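## Task

Locate the patch panel just beneath the switch whose ports have red covers. Take out the cable plugged into port 16 of that panel (ports counted 1 to 24 starting at the left). Hang its free plug in the nearest ring of the cable organiser on that port's left side, so the plug rests up inside the organiser. No cable may end up sharply kinked or wrapped around another cable. No other plug may be pulled out, and none may be shifted outward even a little. The free plug must not swing far away from the rack. At the end, every cable must pass through each organiser ring along its route; the other cable missing a ring is a failure, and the unplugged cable missing one counts against you. Everything must stay in place without the robot holding it. Release the cable and move the grippers away when finished.

## Robot and tools

ROBOT. Two 6-joint arms with parallel grippers: left_arm is on the robot's own left (+y side), right_arm on the -y side. Base roots: left_arm at (-0.048, +0.343, +1.023) m, right_arm at (-0.048, -0.343, +1.023) m. Joint limits in rad, base to hand: waist -2.880..2.880, shoulder 0.000..3.142, elbow 0.000..3.019, wrist pitch -1.693..1.571, wrist yaw -1.571..1.571, wrist roll -2.094..2.094. Elbows cannot fully straighten.

FRAMES. The scene frame has its origin on the floor under the centre of the robot's foot; +x is the direction the robot faces, +y toward left_arm, +z up. Only the floor height is known for sure. Each gripper has its own axes: the fingers extend along its +z, and they open and close along its y. The reported end_effector_position is the point between the finger pads, roughly 1 cm short of the fingertips. Reported hand positions can be somewhat wrong, more so at long reach.

execute_actions(actions). actions is a list of actions; each action is a table of at most 15 rows, and each row is applied for one control step of 1/30 s. If a table has fewer than 15 rows, its final row repeats to fill the 15 steps. A row always has 14 numbers in [-1, 1], covering both arms even if one stays still: dx, dy, dz, rx, ry, rz, opening for left_arm, then those seven for right_arm. dx..rz are an offset, not a pose: the target relative to that gripper's measured pose at the start of the action (for a call's first action, the last pose a result reported), expressed in the gripper's own axes. Every row in a table is relative to that same start pose, not to the row before. Scale: 1.0 equals 0.6 m of translation or 180 degrees; rx, ry, rz form a single rotation vector. Opening is absolute: +1 is fully open (0.094 m), -1 fully closed. An optional 12 extra numbers in [0, 1] set per-joint stiffness scales, left_arm's six then right_arm's six in Joint positions order; they persist until changed. Each step the command is clipped to within 70 mm and 16 degrees of the measured pose, so a large offset may need several actions; after an action the arm only continues to its last clipped pose. An empty list just returns the state and images.

move(target, speed, blocking). target is one row in the same layout (14 numbers, optional stiffness), again offsets in each gripper's own axes, measured from the pose in the latest result that shows one. Each gripper follows a straight path, turning the short way; all paths finish together within 0.5 to 10 s (anything longer is cut off at 10 s). speed is the path's top speed in m/s, 0.002 to 0.5, default 0.25; rotation is capped at twice that value in rad/s. The opening is sent when the move begins. Paths ignore obstacles and the other arm, and a gripper can lag, wander or overshoot speed, especially near full reach. Faster contact and targets set deeper past contact press harder. With blocking=false the call returns after 0.5 s while motion continues; you must call wait or stop before any further actions or moves. The result adds a move: line giving the ending (done, off_target, moving, held, fault) and any limits (paced = the sent pose was clipped; held = a check blocked some steps, after which the arm may jump faster than speed), plus each gripper's distance from its target. If only one arm is named, the other finished fine.

wait(seconds), 0 to 10: lets time pass with the last commands held; it returns early if a running move ends. stop(): brakes a running move (needs stopping distance; fingers keep moving). zoom_image(camera, region): enlarges part of a camera's latest image; region is [x0, y0, x1, y1] in pixels, origin top-left, at most 504 by 504. Cameras: cam_head_left, cam_head_right, cam_left_wrist, cam_right_wrist, each 672x504. read_manual(section) returns URDF licence texts ("licences"). finished_scene(scene) ends the current scene irreversibly; pass that scene's number. The goal must already hold and keep holding.

RESULTS. The state line lists each gripper's end_effector_position (m) and end_effector_quat_wxyz in the scene frame. Hand target lines show where the controller is currently driving each gripper. grip_measured gives the finger opening on the command scale; the last Joint positions value is the opening in metres. Joint torques are raw drive outputs, nonzero even in free air. Action calls also list step readings; HELD marks steps where an arm's command was held back. A pose unreachable line means a clearance check altered or blocked that arm's command. FAULT, MOTOR HOT (from 85 °C) and OVER-TEMPERATURE FAULT (100 °C, the arm goes limp and drops) warn of stops.

PRACTICAL NOTES. Arms tend to finish a centimetre or more below the commanded pose, and repeated zero offsets let them sag further; to hold an arm, send the offset back to its desired pose in a reply's first call and zeros afterwards, aiming higher if it still droops. To grip, command an opening about 0.03 below grip_measured; smaller margins grip more gently. Finger force tops out around 50 to 62 N per pad and is weaker on very thin parts. The simulation keeps running while you compose replies, holding your last command.

AVOID. Arms striking or pushing each other, hard impacts or pushes against the rack, dropping or flinging the plug, tugging or nudging any other plug outward, letting the free plug swing out from the rack, and holding loads long enough to overheat a motor.

Each tool is called after "Call:" by a JSON object that holds its "name" and its "arguments", one argument or row to a line.

## Session

Call:
{"name": "execute_actions", "arguments": {
  "actions": []
}}

Scene clock: 0.00 s.
left_arm: end_effector_position=(+0.5573, +0.3363, +1.1905) grip_measured=+1.000 end_effector_quat_wxyz=(+0.273, +0.007, +0.962, -0.004) | right_arm: end_effector_position=(+0.5490, -0.3383, +1.1821) grip_measured=+1.000 end_effector_quat_wxyz=(+0.260, -0.013, +0.965, -0.006)
Joint positions: left_arm=[ 0.517  1.561  1.28  -0.678 -0.107  0.005  0.094] | right_arm=[-0.514  1.559  1.264 -0.691  0.125 -0.015  0.094]
Joint velocities: left_arm=[-0.015  0.005 -0.002  0.012 -0.051  0.022  0.   ] | right_arm=[ 0.005 -0.015 -0.002  0.007  0.007 -0.081  0.   ]
Joint torques (N m, as the arm reports them, + toward a larger angle): no reading
Hand target (left_arm): +0.565, +0.337, +1.198; +0.282, +0.006, +0.959, -0.004
Hand target (right_arm): +0.557, -0.339, +1.189; +0.269, -0.011, +0.963, -0.006
Joint stiffness scale: left_arm=[1. 1. 1. 1. 1. 1.] | right_arm=[1. 1. 1. 1. 1. 1.]

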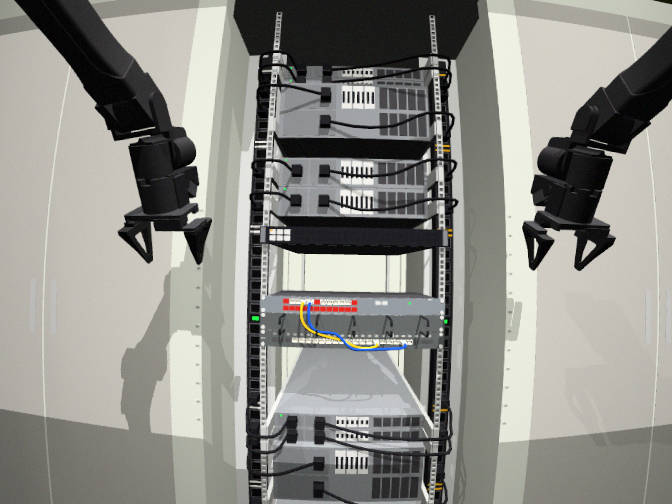

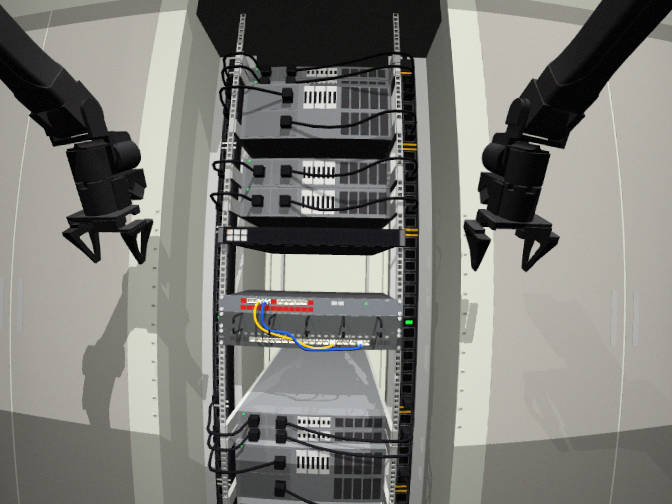

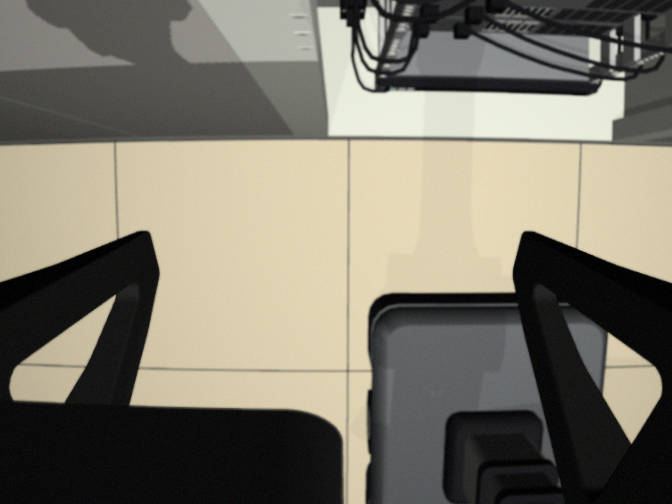

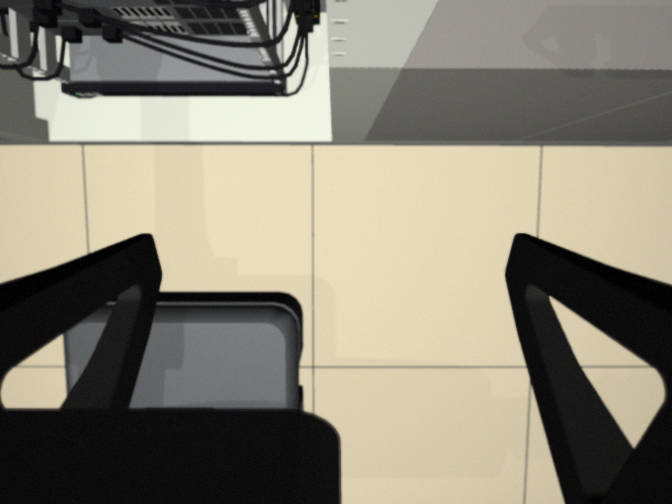

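Call:
{"name": "zoom_image", "arguments": {
  "camera": "cam_head_left",
  "region": [250, 280, 460, 360]
}}

Call:
{"name": "zoom_image", "arguments": {
  "camera": "cam_head_right",
  "region": [210, 280, 420, 360]
}}

Region (250, 280, 460, 360) of cam_head_left's 672x504 image, scaled by 2.400, with more detail than that image has; it fills the top 192 rows of this view, and the rest is white.

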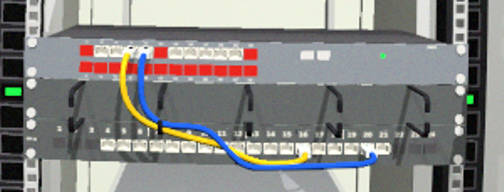

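Region (210, 280, 420, 360) of cam_head_right's 672x504 image, scaled by 2.400, with more detail than that image has; it fills the top 192 rows of this view, and the rest is white.

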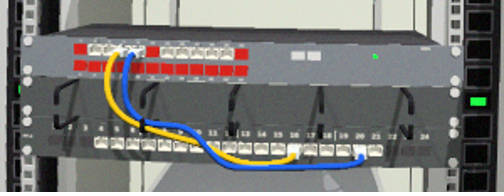

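Call:
{"name": "move", "arguments": {
  "target": [0,0,0,0,0,0,1,0.075,0.433,0.36,0,-0.333,0,1]
}}

Scene clock: 3.77 s.
left_arm: end_effector_position=(+0.5573, +0.3363, +1.1905) grip_measured=+1.000 end_effector_quat_wxyz=(+0.273, +0.007, +0.962, -0.004) | right_arm: end_effector_position=(+0.6106, -0.0864, +0.9665) grip_measured=+1.000 end_effector_quat_wxyz=(+0.695, -0.006, +0.719, -0.006)
Joint positions: left_arm=[ 0.517  1.561  1.28  -0.678 -0.107  0.005  0.094] | right_arm=[-0.111  2.458  1.202  1.288  0.477 -0.124  0.094]
Joint velocities: left_arm=[ 0.005 -0.015  0.017 -0.012 -0.037 -0.051  0.   ] | right_arm=[ 0.005 -0.024  0.007  0.002 -0.037 -0.037  0.   ]
Joint torques (N m, as the arm reports them, + toward a larger angle): left_arm=[ -2.5  -17.25   9.1    1.1    0.09  -0.01] | right_arm=[  1.74 -17.44   7.04   2.53   0.17  -0.13]
Hand target (left_arm): +0.557, +0.336, +1.190; +0.273, +0.007, +0.962, -0.004
Hand target (right_arm): +0.616, -0.078, +0.975; +0.707, -0.005, +0.707, -0.005
Off the commanded pose (left_arm): 0.000 m, 0 deg.
Off the commanded pose (right_arm): 0.006 m, 2 deg.
Joint stiffness scale: left_arm=[1. 1. 1. 1. 1. 1.] | right_arm=[1. 1. 1. 1. 1. 1.]
move: done
camera_calibration (this result's frames):
cam_right_wrist: T_world_to_cam=[[-0.0145771, -0.999768, 0.0158577, -0.0942491], [-0.60625, -0.00377453, -0.795265, 1.14179], [0.79514, -0.0212064, -0.606055, 0.223627], [0, 0, 0, 1]] pos_world=[0.513022, -0.0851752, 1.04505]

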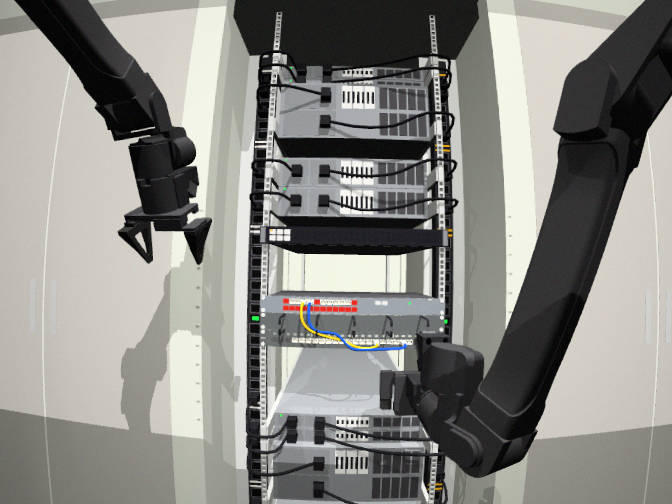

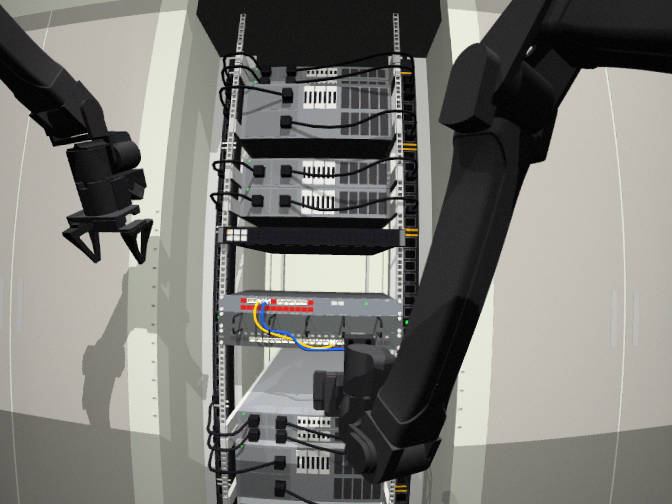

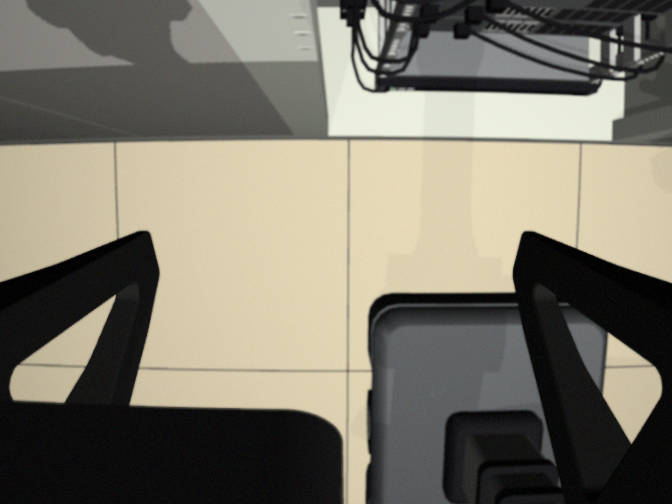

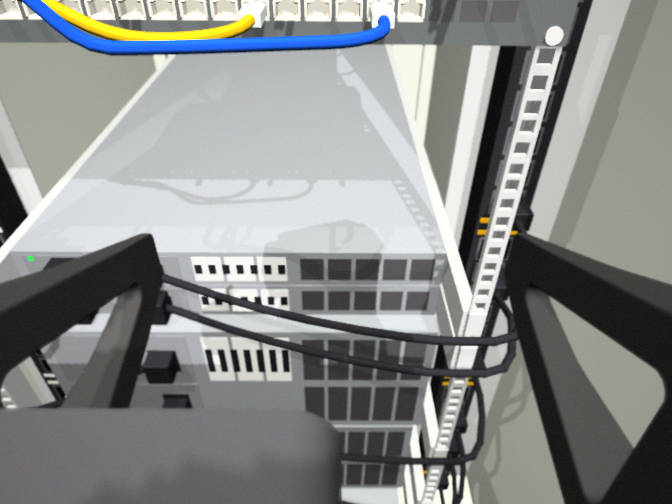

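Call:
{"name": "move", "arguments": {
  "target": [0,0,0,0,0,0,1,-0.13,0.06,0.08,0,0,0,1]
}}

Scene clock: 5.57 s.
left_arm: end_effector_position=(+0.5573, +0.3363, +1.1905) grip_measured=+1.000 end_effector_quat_wxyz=(+0.273, +0.007, +0.962, -0.004) | right_arm: end_effector_position=(+0.6605, -0.0613, +1.0520) grip_measured=+1.000 end_effector_quat_wxyz=(+0.699, +0.000, +0.715, -0.007)
Joint positions: left_arm=[ 0.517  1.561  1.28  -0.678 -0.107  0.005  0.094] | right_arm=[-0.094  2.323  1.31   1.06   0.503 -0.125  0.094]
Joint velocities: left_arm=[-0.015  0.015 -0.007  0.002 -0.066 -0.037  0.   ] | right_arm=[ 0.005 -0.005 -0.007  0.012  0.007  0.022  0.   ]
Joint torques (N m, as the arm reports them, + toward a larger angle): left_arm=[ -2.34 -17.42   9.12   1.15   0.1   -0.03] | right_arm=[  3.61 -17.43   8.43   1.43   0.18   0.03]
Hand target (left_arm): +0.557, +0.336, +1.190; +0.273, +0.007, +0.962, -0.004
Hand target (right_arm): +0.660, -0.050, +1.043; +0.695, -0.005, +0.719, -0.006
Off the commanded pose (left_arm): 0.000 m, 0 deg.
Off the commanded pose (right_arm): 0.016 m, 1 deg.
Joint stiffness scale: left_arm=[1. 1. 1. 1. 1. 1.] | right_arm=[1. 1. 1. 1. 1. 1.]
move: off_target (right_arm)
camera_calibration (this result's frames):
cam_right_wrist: T_world_to_cam=[[-0.0250018, -0.999636, 0.0100961, -0.0569036], [-0.597087, 0.00683214, -0.802148, 1.24201], [0.801787, -0.0260833, -0.597041, 0.222096], [0, 0, 0, 1]] pos_world=[0.562089, -0.0595755, 1.12945]

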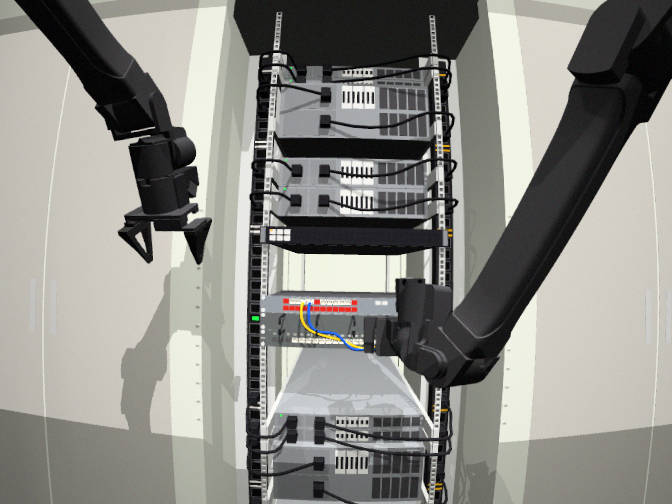

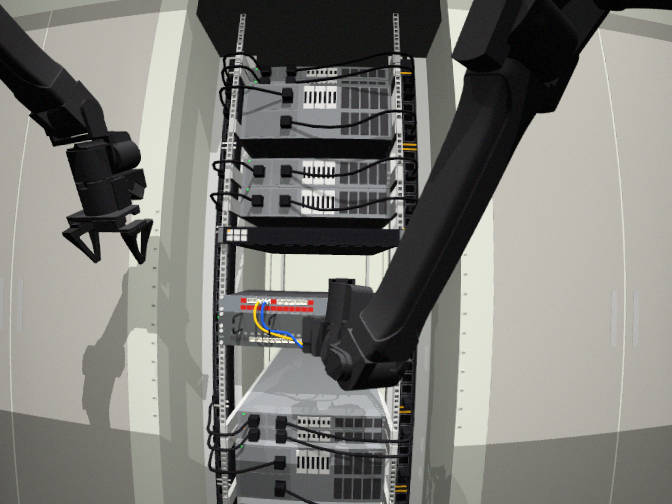

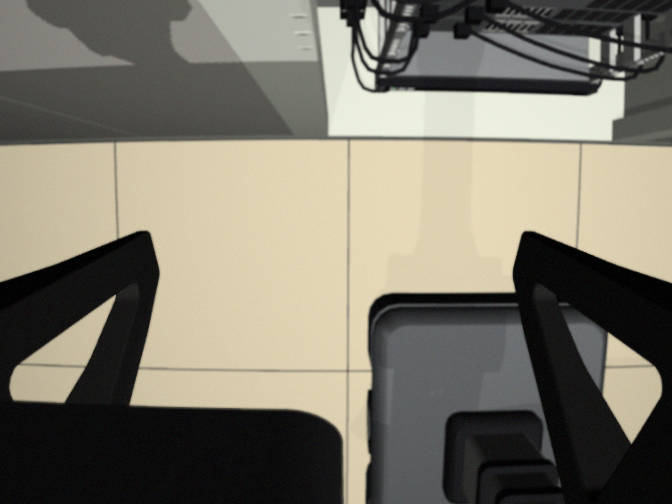

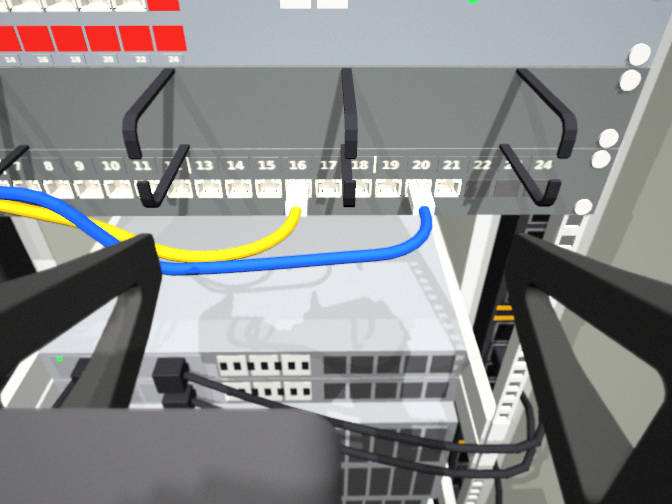

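Call:
{"name": "zoom_image", "arguments": {
  "camera": "cam_right_wrist",
  "region": [100, 60, 460, 290]
}}

Call:
{"name": "move", "arguments": {
  "target": [0,0,0,0,0,0,1,0.085,0.035,0.1,0,0,0,-0.3],
  "speed": 0.1
}}

Region (100, 60, 460, 290) of cam_right_wrist's 672x504 image, scaled by 1.400, with more detail than that image has; it fills the top 322 rows of this view, and the rest is white.

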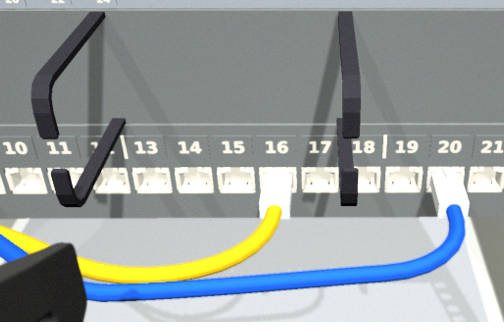

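Scene clock: 8.13 s.
left_arm: end_effector_position=(+0.5573, +0.3363, +1.1905) grip_measured=+1.000 end_effector_quat_wxyz=(+0.273, +0.007, +0.962, -0.004) | right_arm: end_effector_position=(+0.7044, -0.0308, +1.0056) grip_measured=-0.298 end_effector_quat_wxyz=(+0.698, -0.007, +0.716, -0.003)
Joint positions: left_arm=[ 0.517  1.561  1.28  -0.678 -0.107  0.005  0.094] | right_arm=[-0.096  2.495  1.537  0.999  0.485 -0.125  0.033]
Joint velocities: left_arm=[-0.005 -0.015  0.012 -0.002  0.007 -0.022  0.   ] | right_arm=[-0.005  0.005 -0.007 -0.012 -0.022  0.051  0.001]
Joint torques (N m, as the arm reports them, + toward a larger angle): left_arm=[ -2.38 -17.08   9.15   1.16   0.11   0.  ] | right_arm=[  0.56 -19.12  10.92   1.32  -0.15   0.03]
Hand target (left_arm): +0.557, +0.336, +1.190; +0.273, +0.007, +0.962, -0.004
Hand target (right_arm): +0.719, -0.040, +1.001; +0.699, +0.000, +0.715, -0.007
Off the commanded pose (left_arm): 0.000 m, 0 deg.
Off the commanded pose (right_arm): 0.020 m, 1 deg.
Joint stiffness scale: left_arm=[1. 1. 1. 1. 1. 1.] | right_arm=[1. 1. 1. 1. 1. 1.]
move: off_target (right_arm)
camera_calibration (this result's frames):
cam_right_wrist: T_world_to_cam=[[-0.00828086, -0.99988, 0.0130952, -0.0396512], [-0.600424, -0.00550036, -0.799663, 1.23028], [0.799639, -0.0144845, -0.600306, 0.165206], [0, 0, 0, 1]] pos_world=[0.606257, -0.0304865, 1.08351]

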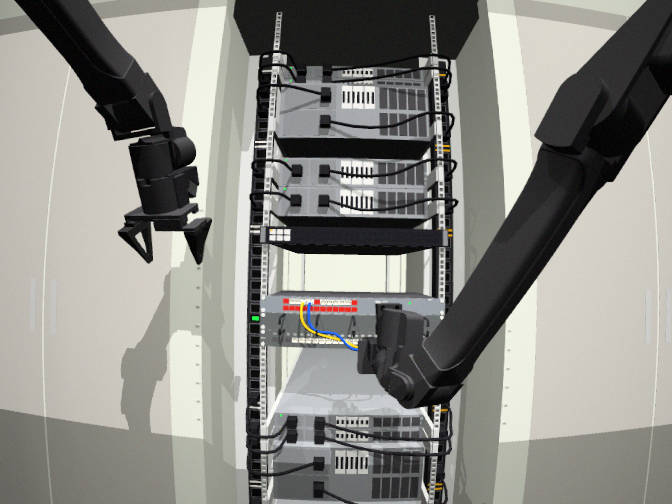

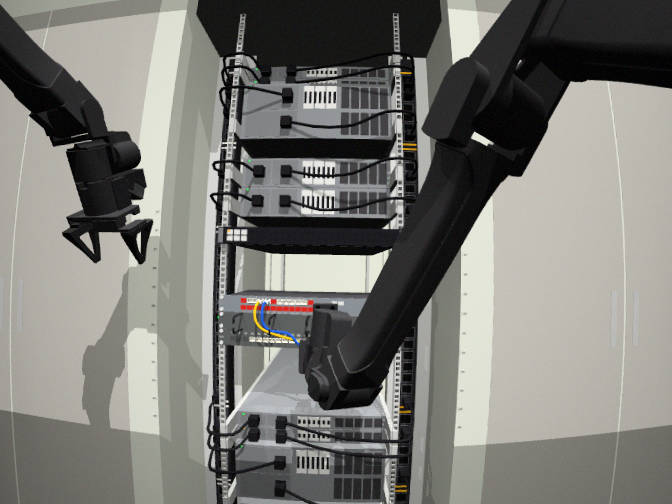

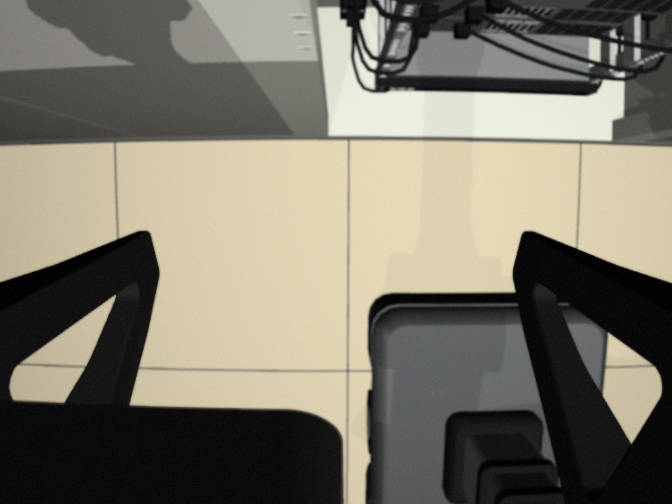

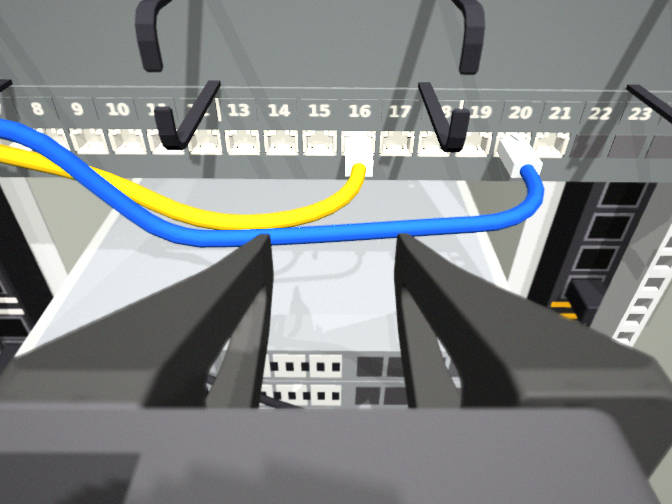

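Call:
{"name": "move", "arguments": {
  "target": [0,0,0,0,0,0,1,-0.03,-0.022,0.075,0,0.16,0,-0.52],
  "speed": 0.1
}}

Scene clock: 11.83 s.
left_arm: end_effector_position=(+0.5573, +0.3363, +1.1905) grip_measured=+1.000 end_effector_quat_wxyz=(+0.273, +0.007, +0.962, -0.004) | right_arm: end_effector_position=(+0.7263, -0.0353, +0.9980) grip_measured=-0.518 end_effector_quat_wxyz=(+0.483, -0.032, +0.875, -0.011)
Joint positions: left_arm=[ 0.517  1.561  1.28  -0.678 -0.107  0.005  0.094] | right_arm=[-0.123  2.347  1.677  0.113  0.438  0.092  0.023]
Joint velocities: left_arm=[-0.015  0.005 -0.007 -0.007 -0.066 -0.007  0.   ] | right_arm=[-0.005 -0.005 -0.002 -0.017 -0.037 -0.022 -0.001]
Joint torques (N m, as the arm reports them, + toward a larger angle): left_arm=[ -2.37 -17.43   9.1    1.19   0.11   0.  ] | right_arm=[ -0.07 -21.88  13.66   1.48   0.02   0.12]
Hand target (left_arm): +0.557, +0.336, +1.190; +0.273, +0.007, +0.962, -0.004
Hand target (right_arm): +0.748, -0.044, +1.023; +0.499, -0.011, +0.866, -0.003
Off the commanded pose (left_arm): 0.000 m, 0 deg.
Off the commanded pose (right_arm): 0.035 m, 4 deg.
Joint stiffness scale: left_arm=[1. 1. 1. 1. 1. 1.] | right_arm=[1. 1. 1. 1. 1. 1.]
move: off_target (right_arm)
camera_calibration (this result's frames):
cam_right_wrist: T_world_to_cam=[[0.0333813, -0.997814, 0.0570416, -0.117827], [-0.923323, -0.0526354, -0.3804, 1.05172], [0.38257, -0.0399696, -0.923061, 0.767152], [0, 0, 0, 1]] pos_world=[0.68152, -0.0315486, 1.11492]

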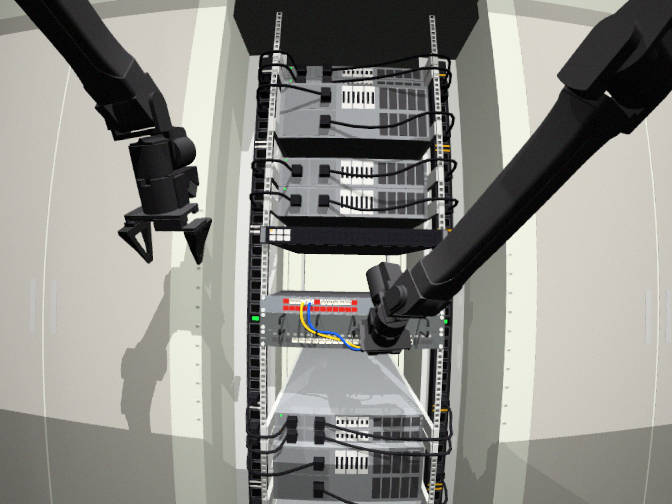

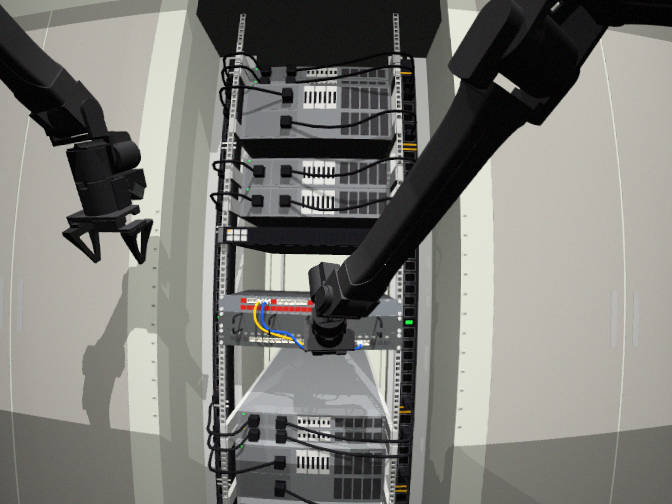

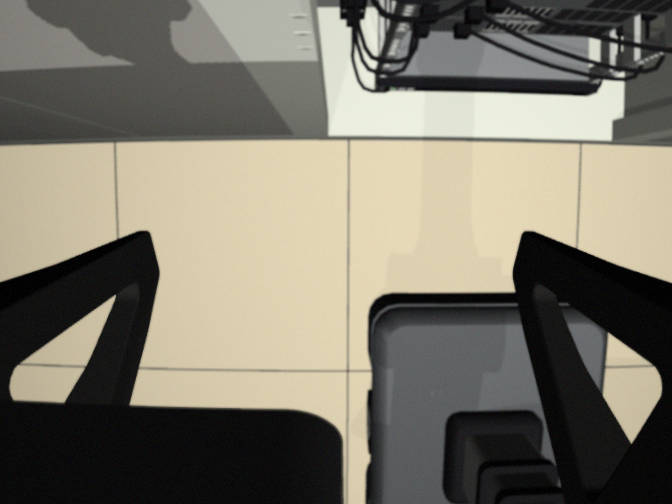

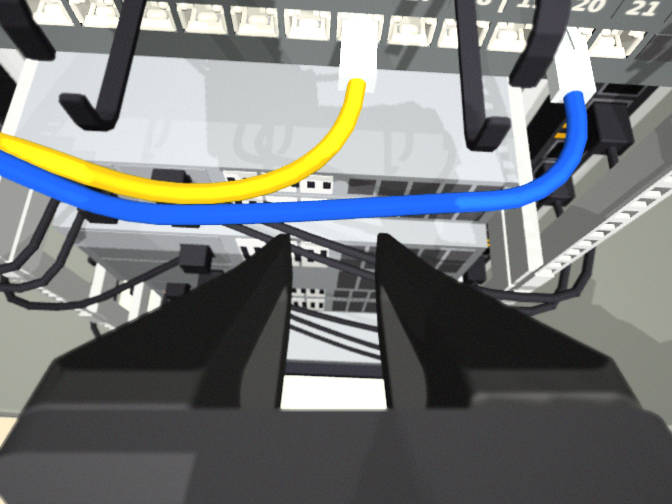

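Call:
{"name": "move", "arguments": {
  "target": [0,0,0,0,0,0,1,-0.11,-0.03,0.045,0,-0.05,0,-0.52],
  "speed": 0.05
}}

Scene clock: 14.73 s.
left_arm: end_effector_position=(+0.5573, +0.3363, +1.1905) grip_measured=+1.000 end_effector_quat_wxyz=(+0.273, +0.007, +0.962, -0.004) | right_arm: end_effector_position=(+0.7644, -0.0409, +1.0380) grip_measured=-0.518 end_effector_quat_wxyz=(+0.537, -0.037, +0.843, -0.006)
Joint positions: left_arm=[ 0.517  1.561  1.28  -0.678 -0.107  0.005  0.094] | right_arm=[-0.148  2.359  1.748  0.198  0.413  0.017  0.023]
Joint velocities: left_arm=[ 0.005 -0.005  0.007 -0.012 -0.022  0.007  0.   ] | right_arm=[-0.015 -0.015 -0.007  0.007  0.022  0.037 -0.002]
Joint torques (N m, as the arm reports them, + toward a larger angle): left_arm=[ -2.22 -17.09   9.13   1.17   0.09   0.  ] | right_arm=[  0.41 -19.44  14.24   2.44  -0.03  -0.12]
Hand target (left_arm): +0.557, +0.336, +1.190; +0.273, +0.007, +0.962, -0.004
Hand target (right_arm): +0.783, -0.050, +1.040; +0.550, -0.032, +0.835, -0.009
Off the commanded pose (left_arm): 0.000 m, 0 deg.
Off the commanded pose (right_arm): 0.022 m, 2 deg.
Joint stiffness scale: left_arm=[1. 1. 1. 1. 1. 1.] | right_arm=[1. 1. 1. 1. 1. 1.]
move: off_target (right_arm)
camera_calibration (this result's frames):
cam_right_wrist: T_world_to_cam=[[0.0435569, -0.997512, 0.0554302, -0.133071], [-0.867845, -0.0652641, -0.492529, 1.17532], [0.494921, -0.0266518, -0.868529, 0.647361], [0, 0, 0, 1]] pos_world=[0.705397, -0.0387807, 1.14851]

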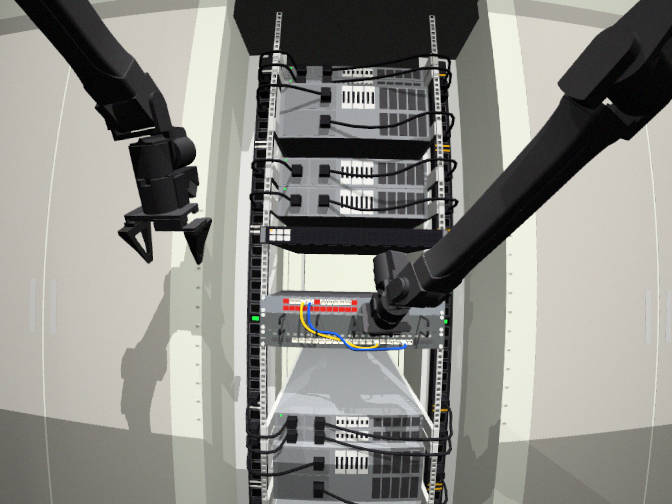

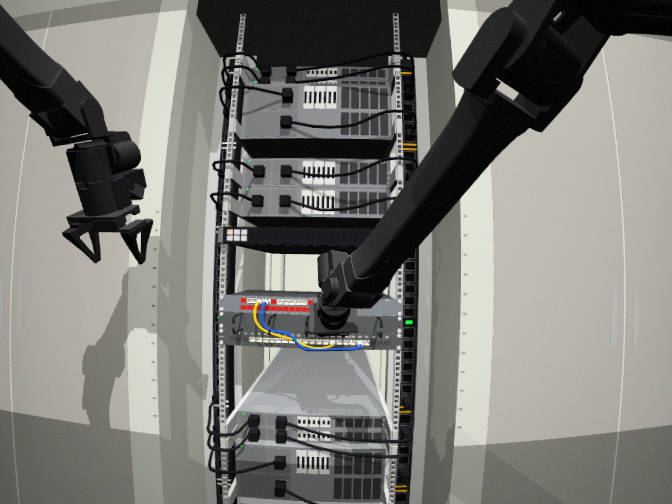

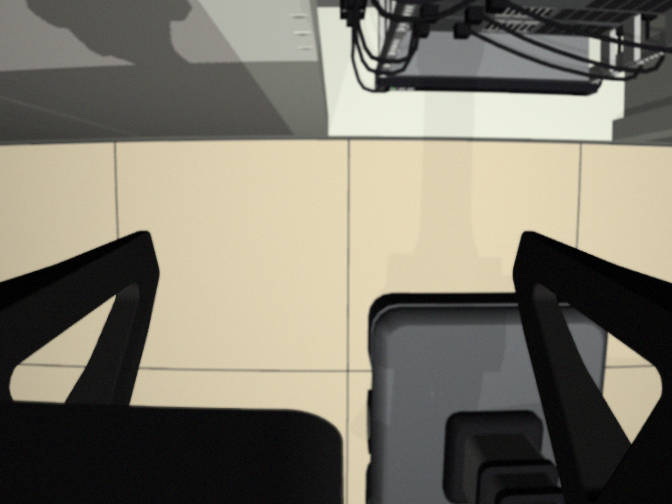

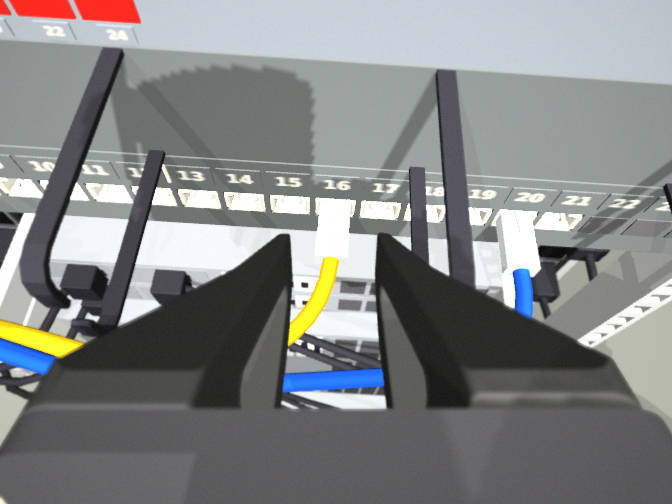

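Call:
{"name": "move", "arguments": {
  "target": [0,0,0,0,0,0,1,0.025,-0.015,0.077,0.01,-0.015,0.016,-0.52],
  "speed": 0.03
}}

Scene clock: 17.03 s.
left_arm: end_effector_position=(+0.5573, +0.3363, +1.1905) grip_measured=+1.000 end_effector_quat_wxyz=(+0.273, +0.007, +0.962, -0.004) | right_arm: end_effector_position=(+0.7796, -0.0347, +1.0077) grip_measured=-0.519 end_effector_quat_wxyz=(+0.545, -0.030, +0.838, -0.005)
Joint positions: left_arm=[ 0.517  1.561  1.28  -0.678 -0.107  0.005  0.094] | right_arm=[-0.152  2.45   1.824  0.235  0.416  0.019  0.023]
Joint velocities: left_arm=[-0.015 -0.005  0.002 -0.007  0.037 -0.051  0.   ] | right_arm=[-0.005  0.005 -0.012  0.012 -0.051 -0.022 -0.   ]
Joint torques (N m, as the arm reports them, + toward a larger angle): left_arm=[ -2.4  -17.51   9.18   1.14   0.1   -0.02] | right_arm=[  0.03 -20.5   14.26   2.45   0.35   0.17]
Hand target (left_arm): +0.557, +0.336, +1.190; +0.273, +0.007, +0.962, -0.004
Hand target (right_arm): +0.798, -0.050, +1.006; +0.557, -0.008, +0.831, -0.005
Off the commanded pose (left_arm): 0.000 m, 0 deg.
Off the commanded pose (right_arm): 0.026 m, 3 deg.
Joint stiffness scale: left_arm=[1. 1. 1. 1. 1. 1.] | right_arm=[1. 1. 1. 1. 1. 1.]
move: off_target (right_arm)
camera_calibration (this result's frames):
cam_right_wrist: T_world_to_cam=[[0.0322424, -0.998406, 0.0463255, -0.107909], [-0.858563, -0.0513959, -0.510126, 1.18488], [0.511694, -0.0233257, -0.858851, 0.590964], [0, 0, 0, 1]] pos_world=[0.718379, -0.0330542, 1.11699]

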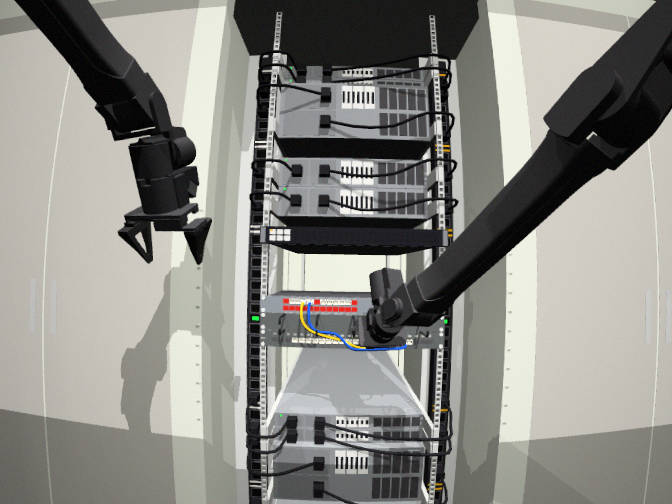

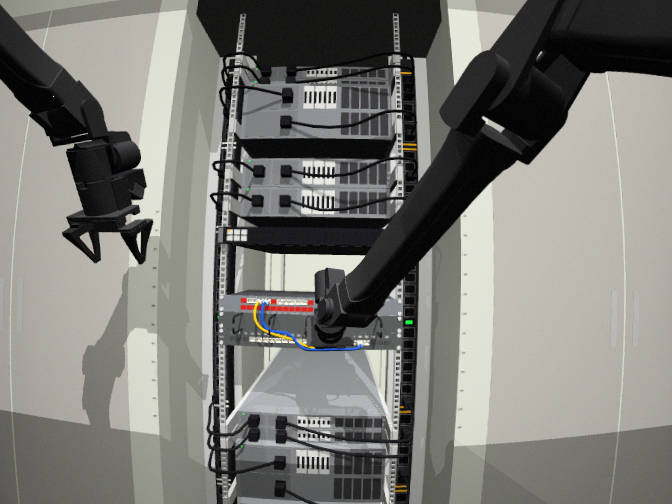

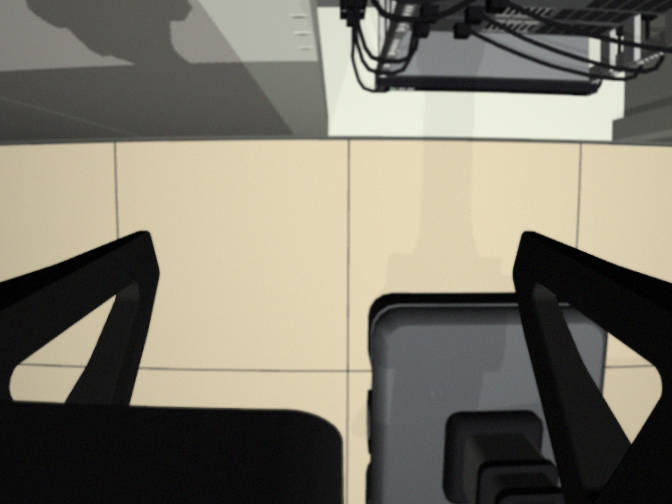

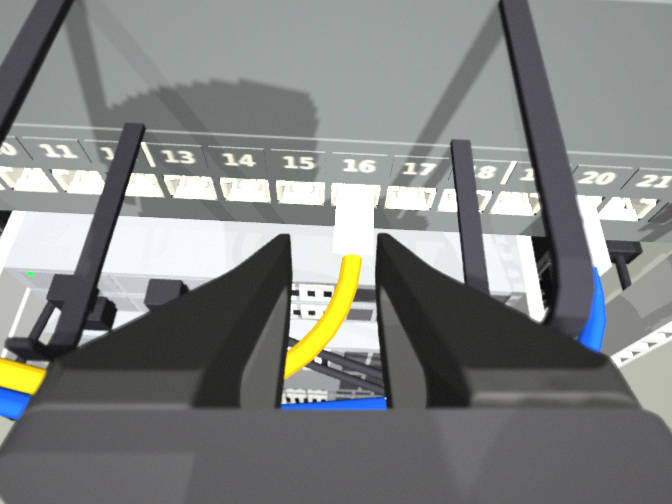

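Call:
{"name": "move", "arguments": {
  "target": [0,0,0,0,0,0,1,-0.02,-0.03,0.03,0.07,-0.015,0.03,-0.56],
  "speed": 0.04
}}

Scene clock: 20.73 s.
left_arm: end_effector_position=(+0.5573, +0.3363, +1.1905) grip_measured=+1.000 end_effector_quat_wxyz=(+0.273, +0.007, +0.962, -0.004) | right_arm: end_effector_position=(+0.7851, -0.0449, +1.0112) grip_measured=-0.559 end_effector_quat_wxyz=(+0.557, +0.050, +0.826, -0.071)
Joint positions: left_arm=[ 0.517  1.561  1.28  -0.678 -0.107  0.005  0.094] | right_arm=[-0.127  2.496  1.901  0.218  0.641  0.082  0.021]
Joint velocities: left_arm=[-0.005  0.015  0.007 -0.002 -0.022  0.037  0.   ] | right_arm=[-0.005 -0.015 -0.007  0.002 -0.037 -0.066 -0.001]
Joint torques (N m, as the arm reports them, + toward a larger angle): left_arm=[ -2.49 -17.35   9.1    1.24   0.11   0.  ] | right_arm=[  1.06 -20.96  14.92   1.3    0.56   0.21]
Hand target (left_arm): +0.557, +0.336, +1.190; +0.273, +0.007, +0.962, -0.004
Hand target (right_arm): +0.800, -0.052, +1.012; +0.563, +0.069, +0.820, -0.070
Off the commanded pose (left_arm): 0.000 m, 0 deg.
Off the commanded pose (right_arm): 0.018 m, 2 deg.
Joint stiffness scale: left_arm=[1. 1. 1. 1. 1. 1.] | right_arm=[1. 1. 1. 1. 1. 1.]
move: off_target (right_arm)
camera_calibration (this result's frames):
cam_right_wrist: T_world_to_cam=[[-0.175722, -0.982176, 0.066721, 0.0248939], [-0.832492, 0.112084, -0.542581, 1.21066], [0.525432, -0.150888, -0.83735, 0.552685], [0, 0, 0, 1]] pos_world=[0.721838, -0.027851, 1.11801]

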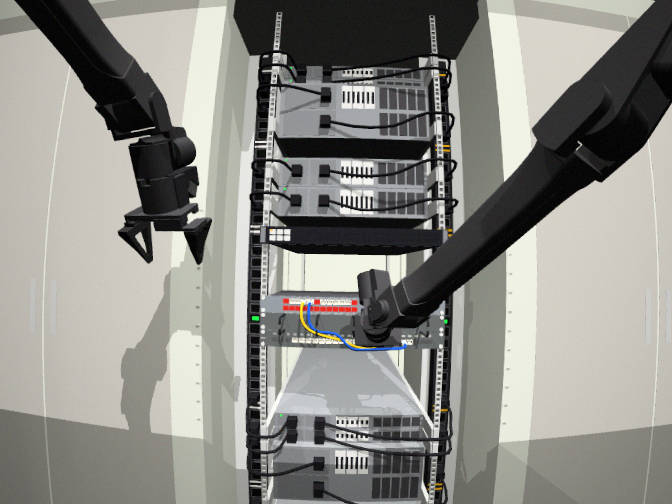

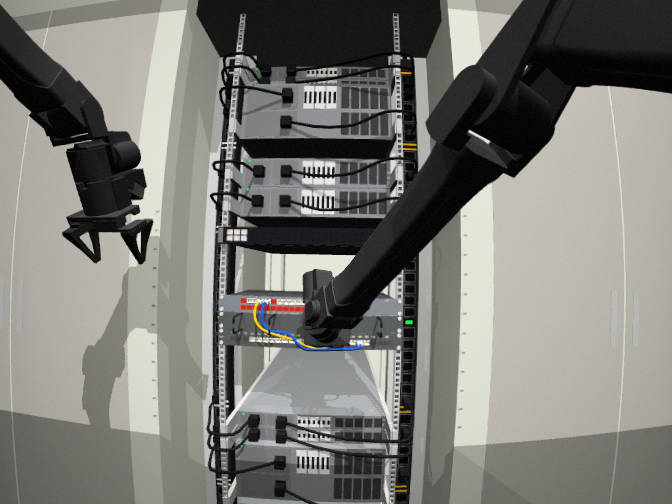

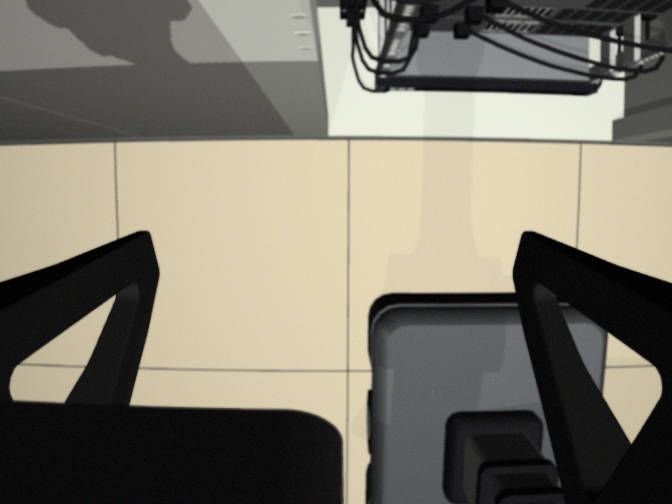

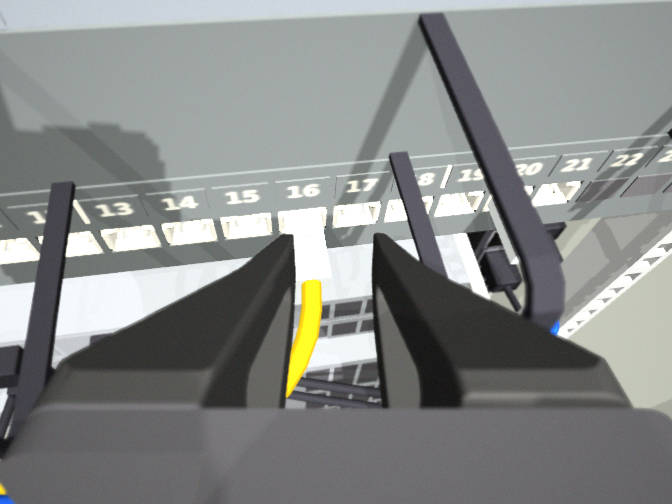

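Call:
{"name": "move", "arguments": {
  "target": [0,0,0,0,0,0,1,0.02,0.014,0.055,0,-0.01,0.02,-0.56],
  "speed": 0.03
}}

Scene clock: 22.60 s.
left_arm: end_effector_position=(+0.5573, +0.3363, +1.1905) grip_measured=+1.000 end_effector_quat_wxyz=(+0.273, +0.007, +0.962, -0.004) | right_arm: end_effector_position=(+0.7986, -0.0351, +0.9995) grip_measured=-0.559 end_effector_quat_wxyz=(+0.566, +0.061, +0.820, -0.059)
Joint positions: left_arm=[ 0.517  1.561  1.28  -0.678 -0.107  0.005  0.094] | right_arm=[-0.126  2.559  1.982  0.225  0.636  0.101  0.021]
Joint velocities: left_arm=[-0.005  0.005 -0.007 -0.007 -0.022 -0.007  0.   ] | right_arm=[-0.005 -0.015  0.012 -0.002 -0.051 -0.066 -0.   ]
Joint torques (N m, as the arm reports them, + toward a larger angle): left_arm=[ -2.52 -17.33   9.06   1.18   0.1   -0.01] | right_arm=[  0.98 -20.5   14.21   2.27  -0.01   0.16]
Hand target (left_arm): +0.557, +0.336, +1.190; +0.273, +0.007, +0.962, -0.004
Hand target (right_arm): +0.810, -0.042, +0.988; +0.572, +0.075, +0.815, -0.054
Off the commanded pose (left_arm): 0.000 m, 0 deg.
Off the commanded pose (right_arm): 0.020 m, 2 deg.
Joint stiffness scale: left_arm=[1. 1. 1. 1. 1. 1.] | right_arm=[1. 1. 1. 1. 1. 1.]
move: off_target (right_arm)
camera_calibration (this result's frames):
cam_right_wrist: T_world_to_cam=[[-0.180418, -0.983057, 0.0323826, 0.0756824], [-0.818488, 0.131794, -0.559202, 1.22051], [0.54546, -0.127395, -0.828399, 0.513152], [0, 0, 0, 1]] pos_world=[0.732724, -0.0210833, 1.10516]

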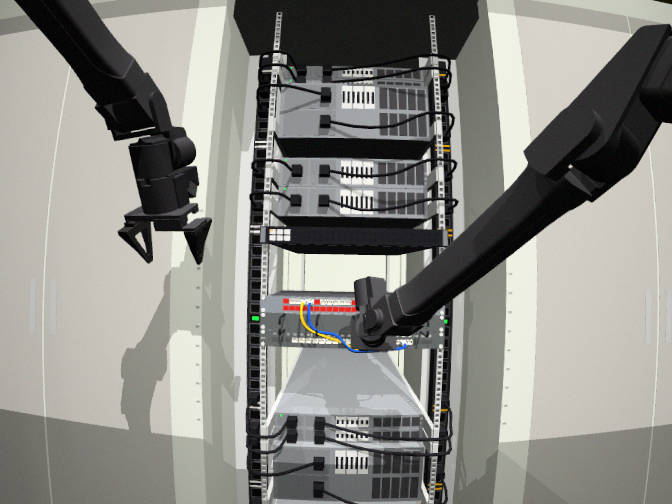

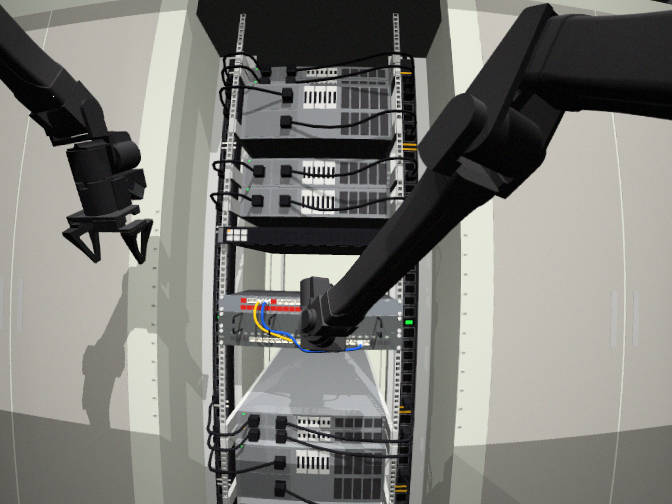

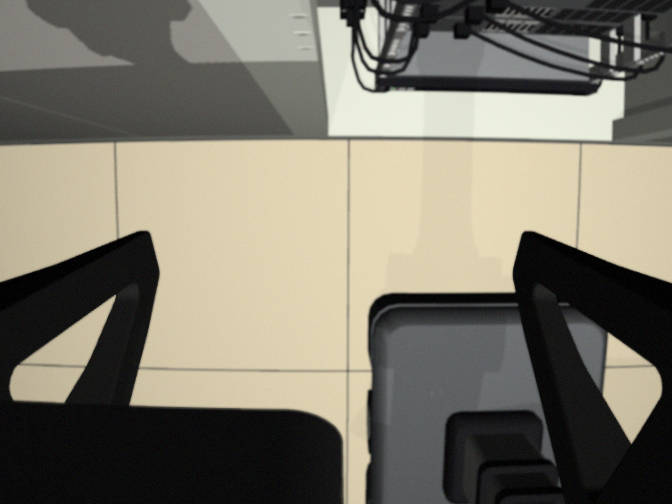

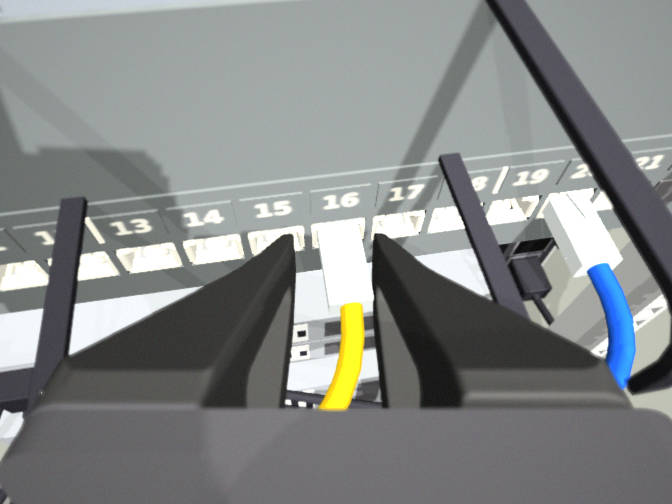

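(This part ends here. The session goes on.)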